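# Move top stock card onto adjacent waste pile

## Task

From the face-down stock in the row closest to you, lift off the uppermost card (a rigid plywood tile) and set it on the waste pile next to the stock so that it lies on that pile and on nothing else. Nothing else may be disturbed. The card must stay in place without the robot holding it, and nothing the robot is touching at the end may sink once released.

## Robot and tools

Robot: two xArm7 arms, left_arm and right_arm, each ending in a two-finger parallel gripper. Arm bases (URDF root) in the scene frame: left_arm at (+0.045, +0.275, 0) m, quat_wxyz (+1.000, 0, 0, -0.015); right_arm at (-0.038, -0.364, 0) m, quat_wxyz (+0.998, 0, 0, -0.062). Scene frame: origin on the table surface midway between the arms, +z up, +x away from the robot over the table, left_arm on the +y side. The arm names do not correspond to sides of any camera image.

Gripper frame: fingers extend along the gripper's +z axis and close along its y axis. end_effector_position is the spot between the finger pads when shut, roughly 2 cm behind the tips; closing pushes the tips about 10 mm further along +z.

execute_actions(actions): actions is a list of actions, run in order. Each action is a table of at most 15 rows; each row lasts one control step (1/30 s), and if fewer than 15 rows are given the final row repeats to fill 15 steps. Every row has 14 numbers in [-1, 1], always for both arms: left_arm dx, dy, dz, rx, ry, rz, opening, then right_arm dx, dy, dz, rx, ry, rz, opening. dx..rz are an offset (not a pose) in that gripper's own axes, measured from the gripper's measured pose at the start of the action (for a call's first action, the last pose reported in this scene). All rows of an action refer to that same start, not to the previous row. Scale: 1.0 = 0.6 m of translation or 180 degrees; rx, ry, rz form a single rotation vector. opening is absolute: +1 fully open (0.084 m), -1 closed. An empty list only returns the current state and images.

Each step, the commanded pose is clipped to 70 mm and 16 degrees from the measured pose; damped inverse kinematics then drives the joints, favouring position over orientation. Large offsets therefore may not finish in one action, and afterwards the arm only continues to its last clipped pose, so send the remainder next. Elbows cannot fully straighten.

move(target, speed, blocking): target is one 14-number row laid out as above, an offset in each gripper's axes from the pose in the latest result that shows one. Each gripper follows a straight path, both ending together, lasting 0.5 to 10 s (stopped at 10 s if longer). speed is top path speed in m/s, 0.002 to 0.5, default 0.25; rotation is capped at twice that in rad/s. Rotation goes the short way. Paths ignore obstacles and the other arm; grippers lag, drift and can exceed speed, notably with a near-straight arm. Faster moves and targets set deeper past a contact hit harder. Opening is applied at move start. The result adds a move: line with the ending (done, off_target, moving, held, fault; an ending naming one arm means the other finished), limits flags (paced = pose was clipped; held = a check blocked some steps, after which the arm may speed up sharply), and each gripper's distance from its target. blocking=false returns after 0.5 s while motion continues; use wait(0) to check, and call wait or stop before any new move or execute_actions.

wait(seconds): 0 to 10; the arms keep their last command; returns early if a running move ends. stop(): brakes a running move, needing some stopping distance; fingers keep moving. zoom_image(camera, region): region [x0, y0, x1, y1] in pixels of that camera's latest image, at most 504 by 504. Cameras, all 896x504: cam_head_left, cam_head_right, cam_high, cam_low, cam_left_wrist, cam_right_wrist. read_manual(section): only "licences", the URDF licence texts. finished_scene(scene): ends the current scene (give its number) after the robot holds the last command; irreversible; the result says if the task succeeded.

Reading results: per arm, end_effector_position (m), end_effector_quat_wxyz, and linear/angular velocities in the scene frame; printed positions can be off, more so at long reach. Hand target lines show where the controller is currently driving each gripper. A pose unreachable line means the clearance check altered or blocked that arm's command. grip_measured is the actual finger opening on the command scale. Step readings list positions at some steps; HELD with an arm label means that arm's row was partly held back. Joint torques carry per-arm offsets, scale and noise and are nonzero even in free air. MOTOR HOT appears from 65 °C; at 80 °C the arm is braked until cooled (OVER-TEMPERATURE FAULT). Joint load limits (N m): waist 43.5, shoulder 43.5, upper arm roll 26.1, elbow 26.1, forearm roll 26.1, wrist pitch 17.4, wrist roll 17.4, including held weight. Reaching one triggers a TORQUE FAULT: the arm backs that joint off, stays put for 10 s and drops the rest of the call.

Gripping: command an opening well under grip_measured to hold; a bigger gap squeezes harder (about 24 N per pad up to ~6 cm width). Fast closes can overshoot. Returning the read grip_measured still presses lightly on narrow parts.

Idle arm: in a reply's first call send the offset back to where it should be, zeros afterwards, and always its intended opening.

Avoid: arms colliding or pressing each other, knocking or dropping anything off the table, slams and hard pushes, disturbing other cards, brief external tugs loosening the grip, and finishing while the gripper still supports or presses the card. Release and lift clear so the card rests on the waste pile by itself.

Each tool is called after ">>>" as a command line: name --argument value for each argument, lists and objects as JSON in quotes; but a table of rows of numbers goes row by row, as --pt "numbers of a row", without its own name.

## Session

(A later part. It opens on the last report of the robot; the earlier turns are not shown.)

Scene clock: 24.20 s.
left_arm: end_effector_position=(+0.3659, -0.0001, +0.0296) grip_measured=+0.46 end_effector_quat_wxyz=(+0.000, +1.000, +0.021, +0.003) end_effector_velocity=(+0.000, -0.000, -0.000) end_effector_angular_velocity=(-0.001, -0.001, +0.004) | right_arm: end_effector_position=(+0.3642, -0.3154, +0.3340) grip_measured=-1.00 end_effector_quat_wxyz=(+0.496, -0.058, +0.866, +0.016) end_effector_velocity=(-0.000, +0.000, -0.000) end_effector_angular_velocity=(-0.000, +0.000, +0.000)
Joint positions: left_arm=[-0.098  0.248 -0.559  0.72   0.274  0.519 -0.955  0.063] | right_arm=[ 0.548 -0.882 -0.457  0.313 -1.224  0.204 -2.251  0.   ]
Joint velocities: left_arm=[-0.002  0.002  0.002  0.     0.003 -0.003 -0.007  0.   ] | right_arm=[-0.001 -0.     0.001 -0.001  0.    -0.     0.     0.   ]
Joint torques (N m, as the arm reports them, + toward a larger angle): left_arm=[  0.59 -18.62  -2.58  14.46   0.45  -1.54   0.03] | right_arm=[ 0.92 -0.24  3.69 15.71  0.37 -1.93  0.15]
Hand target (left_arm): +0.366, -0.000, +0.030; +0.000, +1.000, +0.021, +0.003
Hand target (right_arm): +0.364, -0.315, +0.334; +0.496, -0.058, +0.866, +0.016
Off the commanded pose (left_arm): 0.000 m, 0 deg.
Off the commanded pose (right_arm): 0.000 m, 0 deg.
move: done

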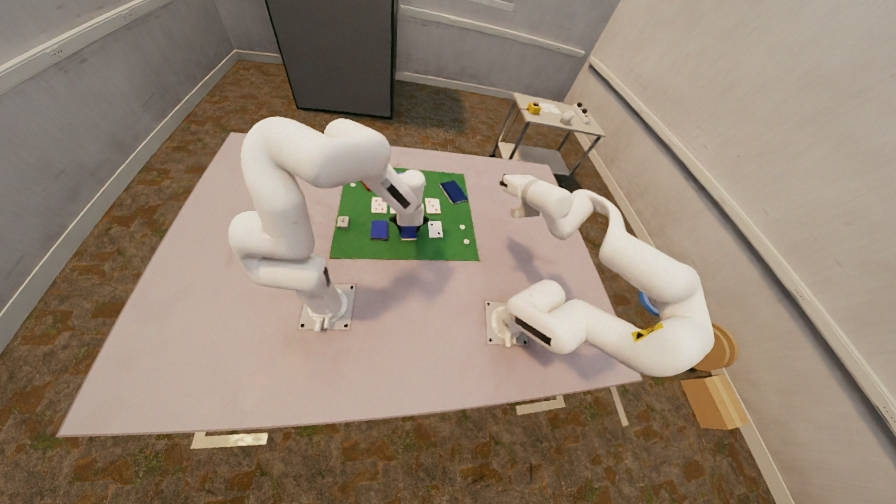

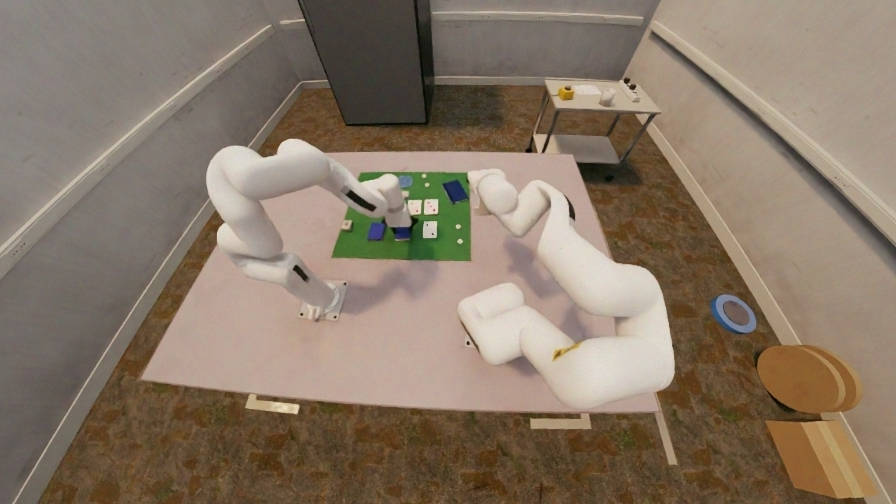

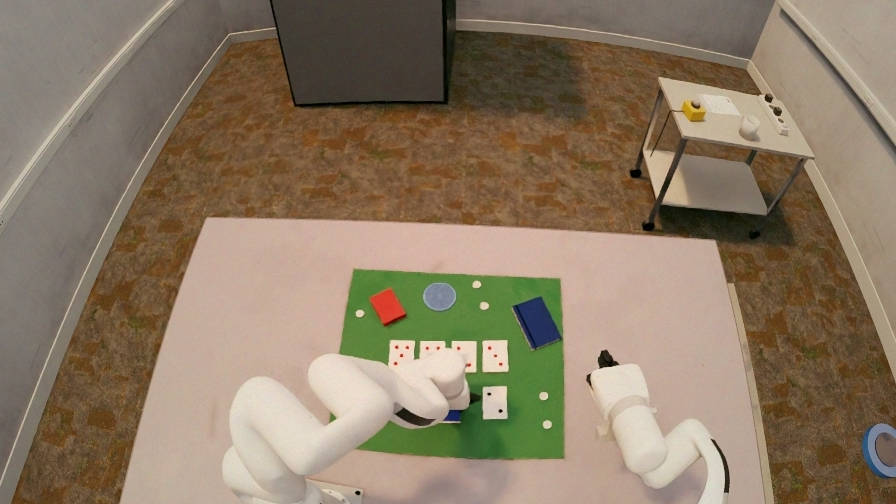

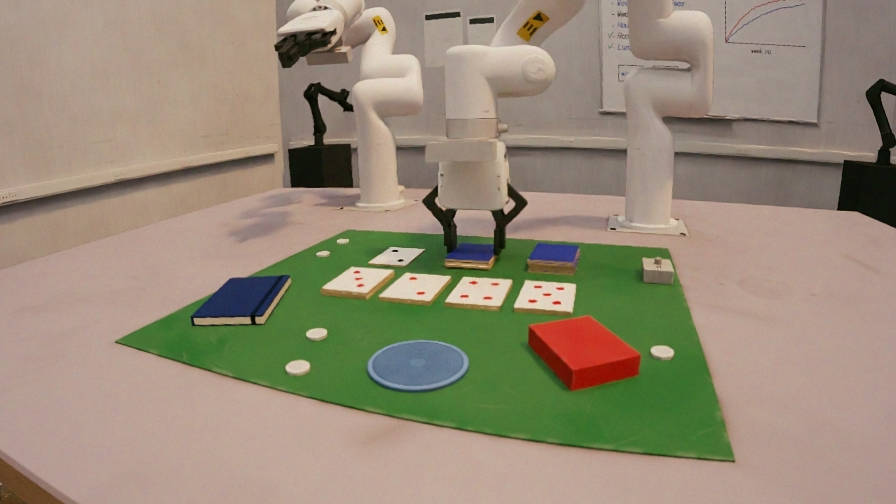

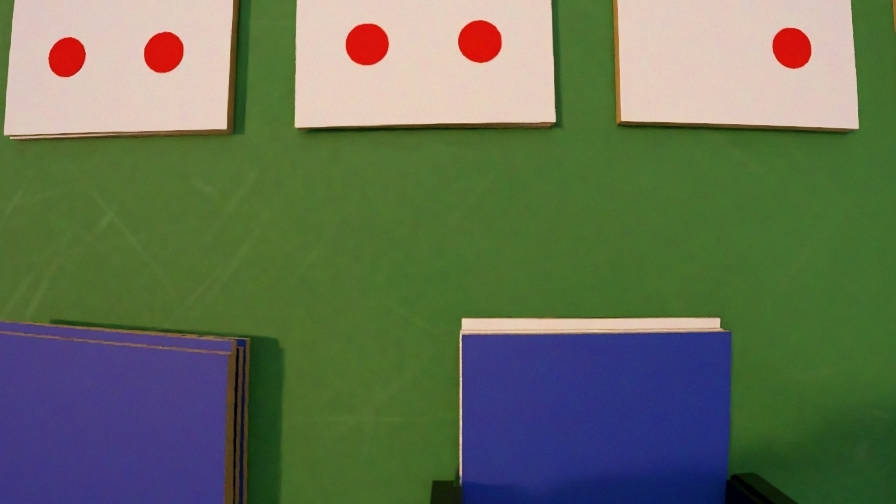

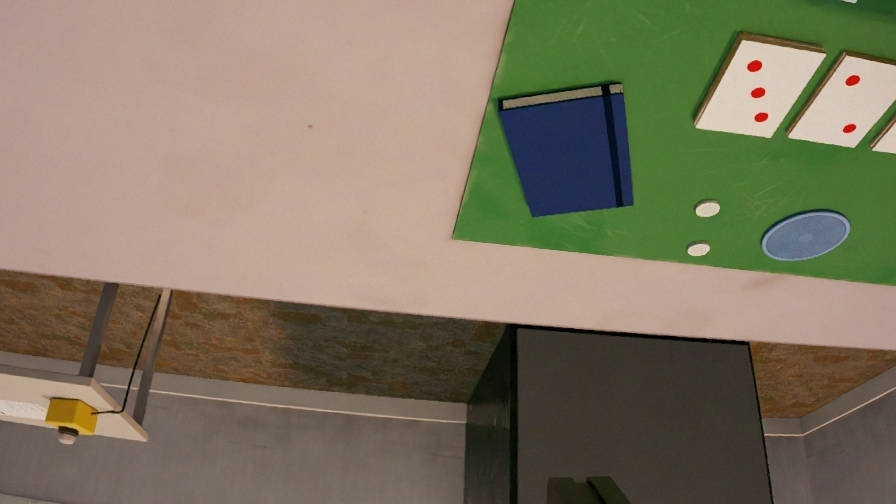

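Nearly touching. Lower 0.8 mm, release, lift.

>>> execute_actions --actions '[[[0,0,0.0007,0,0,0,0.3,0,0,0,0,0,0,-1],[0,0,0.0013,0,0,0,0.3,0,0,0,0,0,0,-1],[0,0,0.0013,0,0,0,0.35,0,0,0,0,0,0,-1],[0,0,0.0013,0,0,0,0.4,0,0,0,0,0,0,-1],[0,0,0.0013,0,0,0,0.44,0,0,0,0,0,0,-1],[0,0,0.0013,0,0,0,0.48,0,0,0,0,0,0,-1],[0,0,0.0013,0,0,0,0.52,0,0,0,0,0,0,-1],[0,0,0.0013,0,0,0,0.58,0,0,0,0,0,0,-1],[0,0,0.0013,0,0,0,0.65,0,0,0,0,0,0,-1],[0,0,0.0013,0,0,0,0.75,0,0,0,0,0,0,-1]],[[0,0,-0.004,0,0,0,0.75,0,0,0,0,0,0,-1],[0,0,-0.01,0,0,0,0.75,0,0,0,0,0,0,-1],[0,0,-0.018,0,0,0,0.75,0,0,0,0,0,0,-1],[0,0,-0.027,0,0,0,0.75,0,0,0,0,0,0,-1],[0,0,-0.036,0,0,0,0.75,0,0,0,0,0,0,-1],[0,0,-0.045,0,0,0,0.75,0,0,0,0,0,0,-1],[0,0,-0.053,0,0,0,0.75,0,0,0,0,0,0,-1],[0,0,-0.06,0,0,0,0.75,0,0,0,0,0,0,-1]]]'

>>> zoom_image --camera "cam_low" --region '[425, 200, 605, 290]'

Scene clock: 26.13 s.
left_arm: end_effector_position=(+0.3659, +0.0000, +0.0643) grip_measured=+0.75 end_effector_quat_wxyz=(-0.000, +1.000, +0.021, +0.004) end_effector_velocity=(-0.010, +0.010, -0.005) end_effector_angular_velocity=(+0.016, +0.038, +0.002) | right_arm: end_effector_position=(+0.3642, -0.3154, +0.3340) grip_measured=-1.00 end_effector_quat_wxyz=(+0.496, -0.058, +0.866, +0.016) end_effector_velocity=(+0.000, +0.000, -0.000) end_effector_angular_velocity=(+0.000, +0.000, +0.001)
Joint positions: left_arm=[-0.066  0.141 -0.607  0.726  0.149  0.61  -0.865  0.075] | right_arm=[ 0.548 -0.882 -0.457  0.313 -1.224  0.204 -2.251  0.   ]
Joint velocities: left_arm=[ 0.012 -0.009 -0.005 -0.017 -0.036  0.028  0.034 -0.   ] | right_arm=[ 0.001  0.    -0.     0.     0.001  0.    -0.     0.   ]
Joint torques (N m, as the arm reports them, + toward a larger angle): left_arm=[  0.21 -16.67  -1.82  15.71   0.53  -1.56   0.21] | right_arm=[ 0.93 -0.12  3.68 15.79  0.41 -1.89  0.09]
Hand target (left_arm): +0.366, +0.000, +0.065; -0.000, +1.000, +0.021, +0.003
Hand target (right_arm): +0.364, -0.315, +0.334; +0.496, -0.058, +0.866, +0.016
Off the commanded pose (left_arm): 0.001 m, 0 deg.
Off the commanded pose (right_arm): 0.000 m, 0 deg.
Step readings (end_effector_position; steps 1 to 15: 1st action; 16 to 30: 2nd action):
0: left_arm (+0.3659, -0.0001, +0.0296) | right_arm (+0.3642, -0.3154, +0.3340)
1: left_arm (+0.3659, -0.0001, +0.0296) | right_arm (+0.3642, -0.3154, +0.3340)
2: left_arm (+0.3659, -0.0001, +0.0295) | right_arm (+0.3642, -0.3154, +0.3340)
4: left_arm (+0.3659, -0.0001, +0.0291) | right_arm (+0.3642, -0.3154, +0.3340)
8: left_arm (+0.3658, -0.0001, +0.0289) | right_arm (+0.3642, -0.3154, +0.3340)
15: left_arm (+0.3659, -0.0001, +0.0289) | right_arm (+0.3642, -0.3154, +0.3340)
16: left_arm (+0.3659, -0.0001, +0.0289) | right_arm (+0.3642, -0.3154, +0.3340)
17: left_arm (+0.3656, +0.0001, +0.0294) | right_arm (+0.3642, -0.3154, +0.3340)
19: left_arm (+0.3652, +0.0005, +0.0331) | right_arm (+0.3642, -0.3154, +0.3340)
23: left_arm (+0.3660, -0.0007, +0.0505) | right_arm (+0.3642, -0.3154, +0.3340)
30: end_effector_position above

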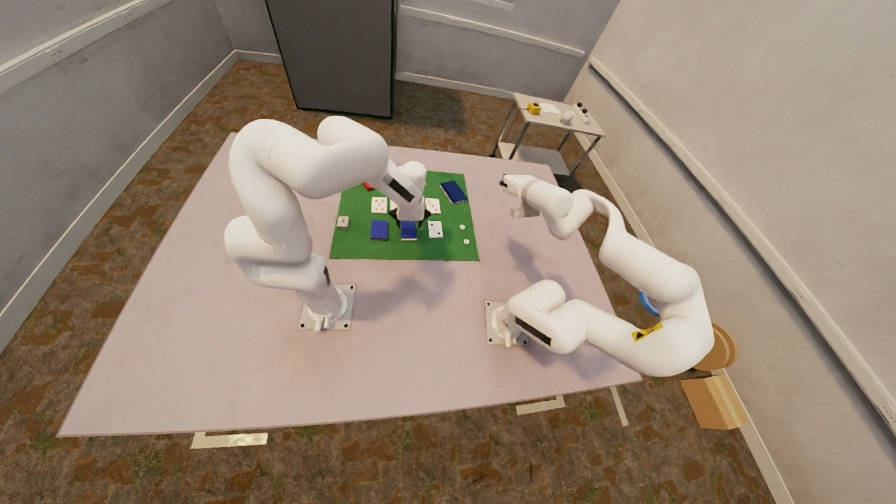

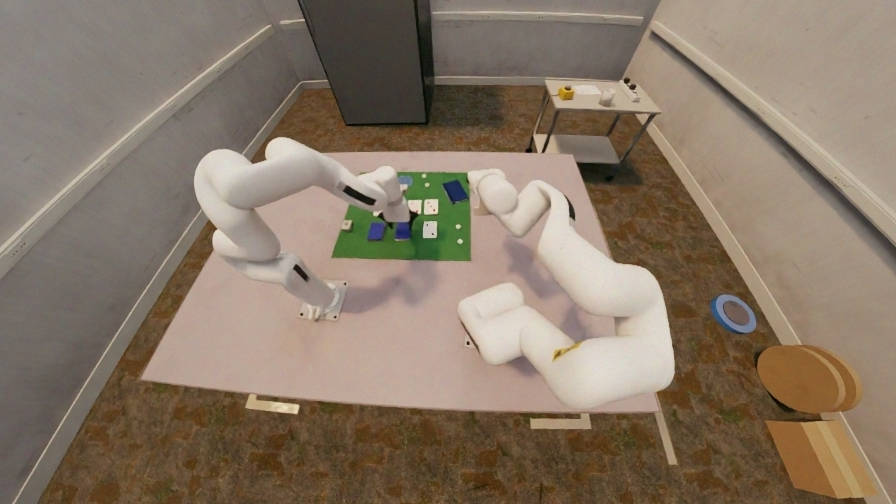

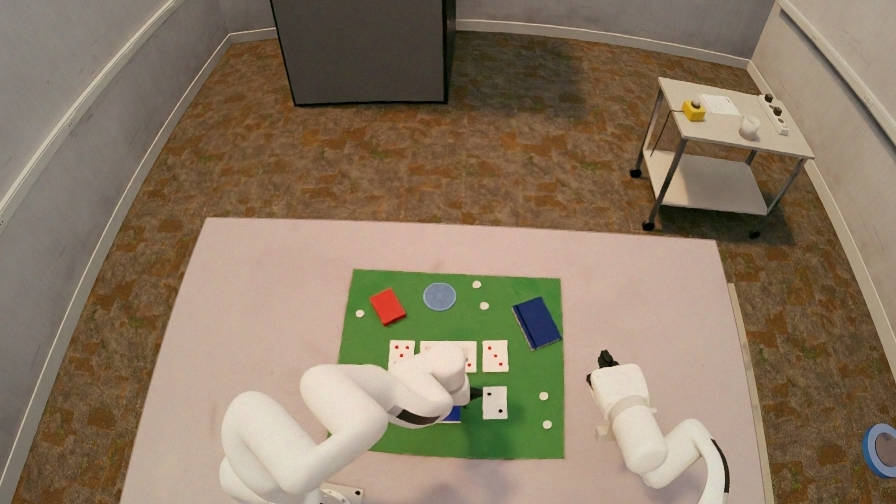

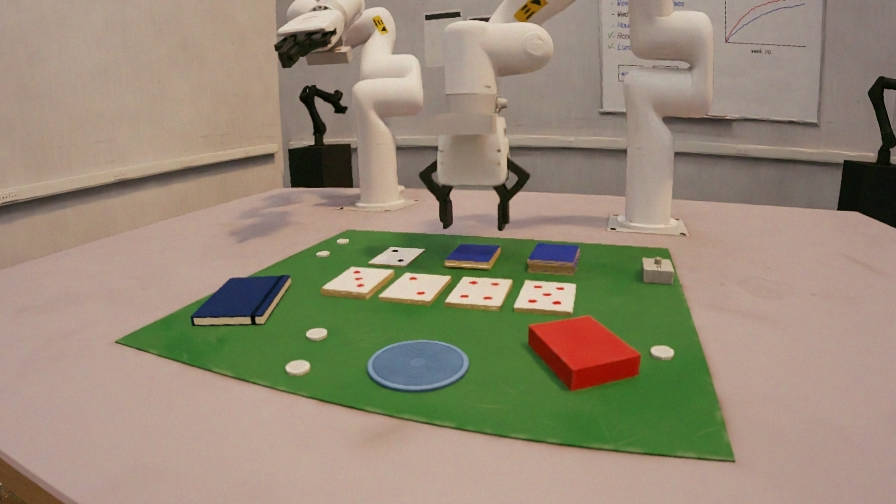

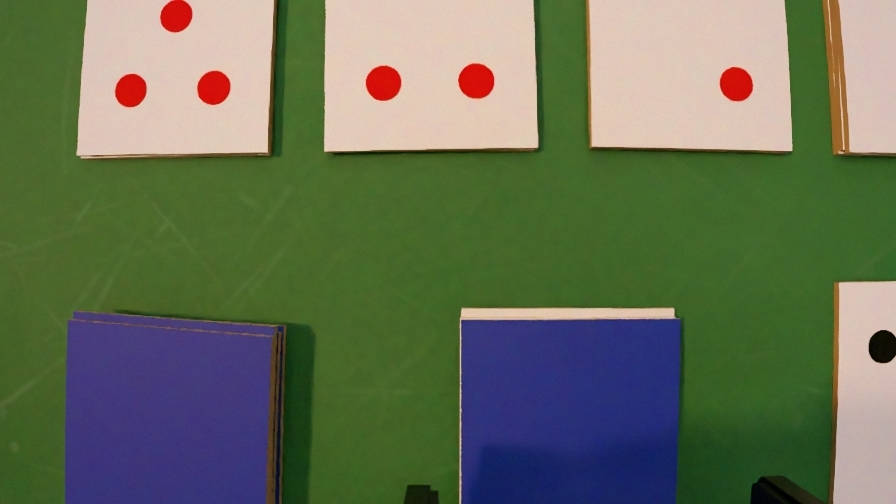

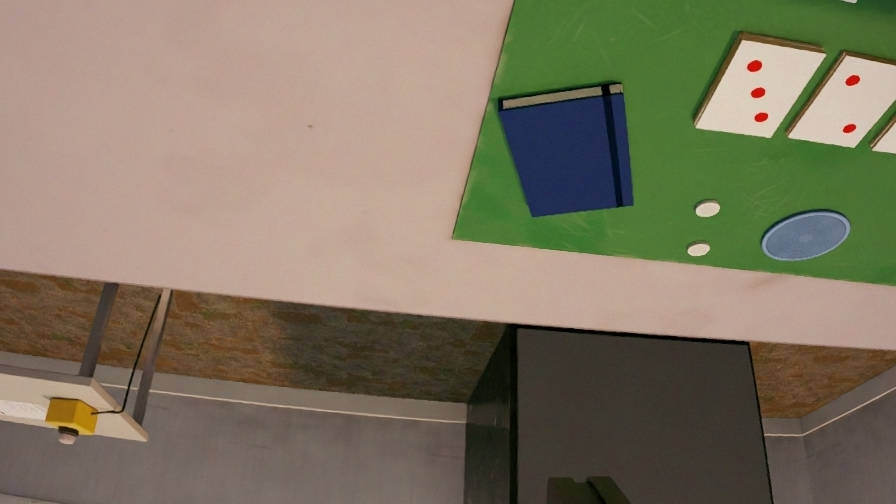

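Region (425, 200, 605, 290) of cam_low's 896x504 image, scaled by 2.800, with more detail than that image has.

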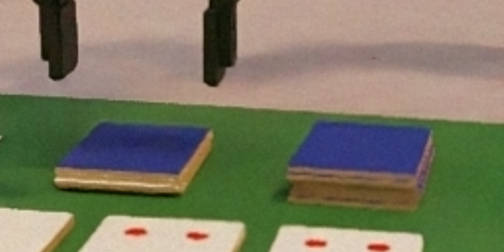

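>>> finished_scene --scene 1

The scene is finished: the task was done.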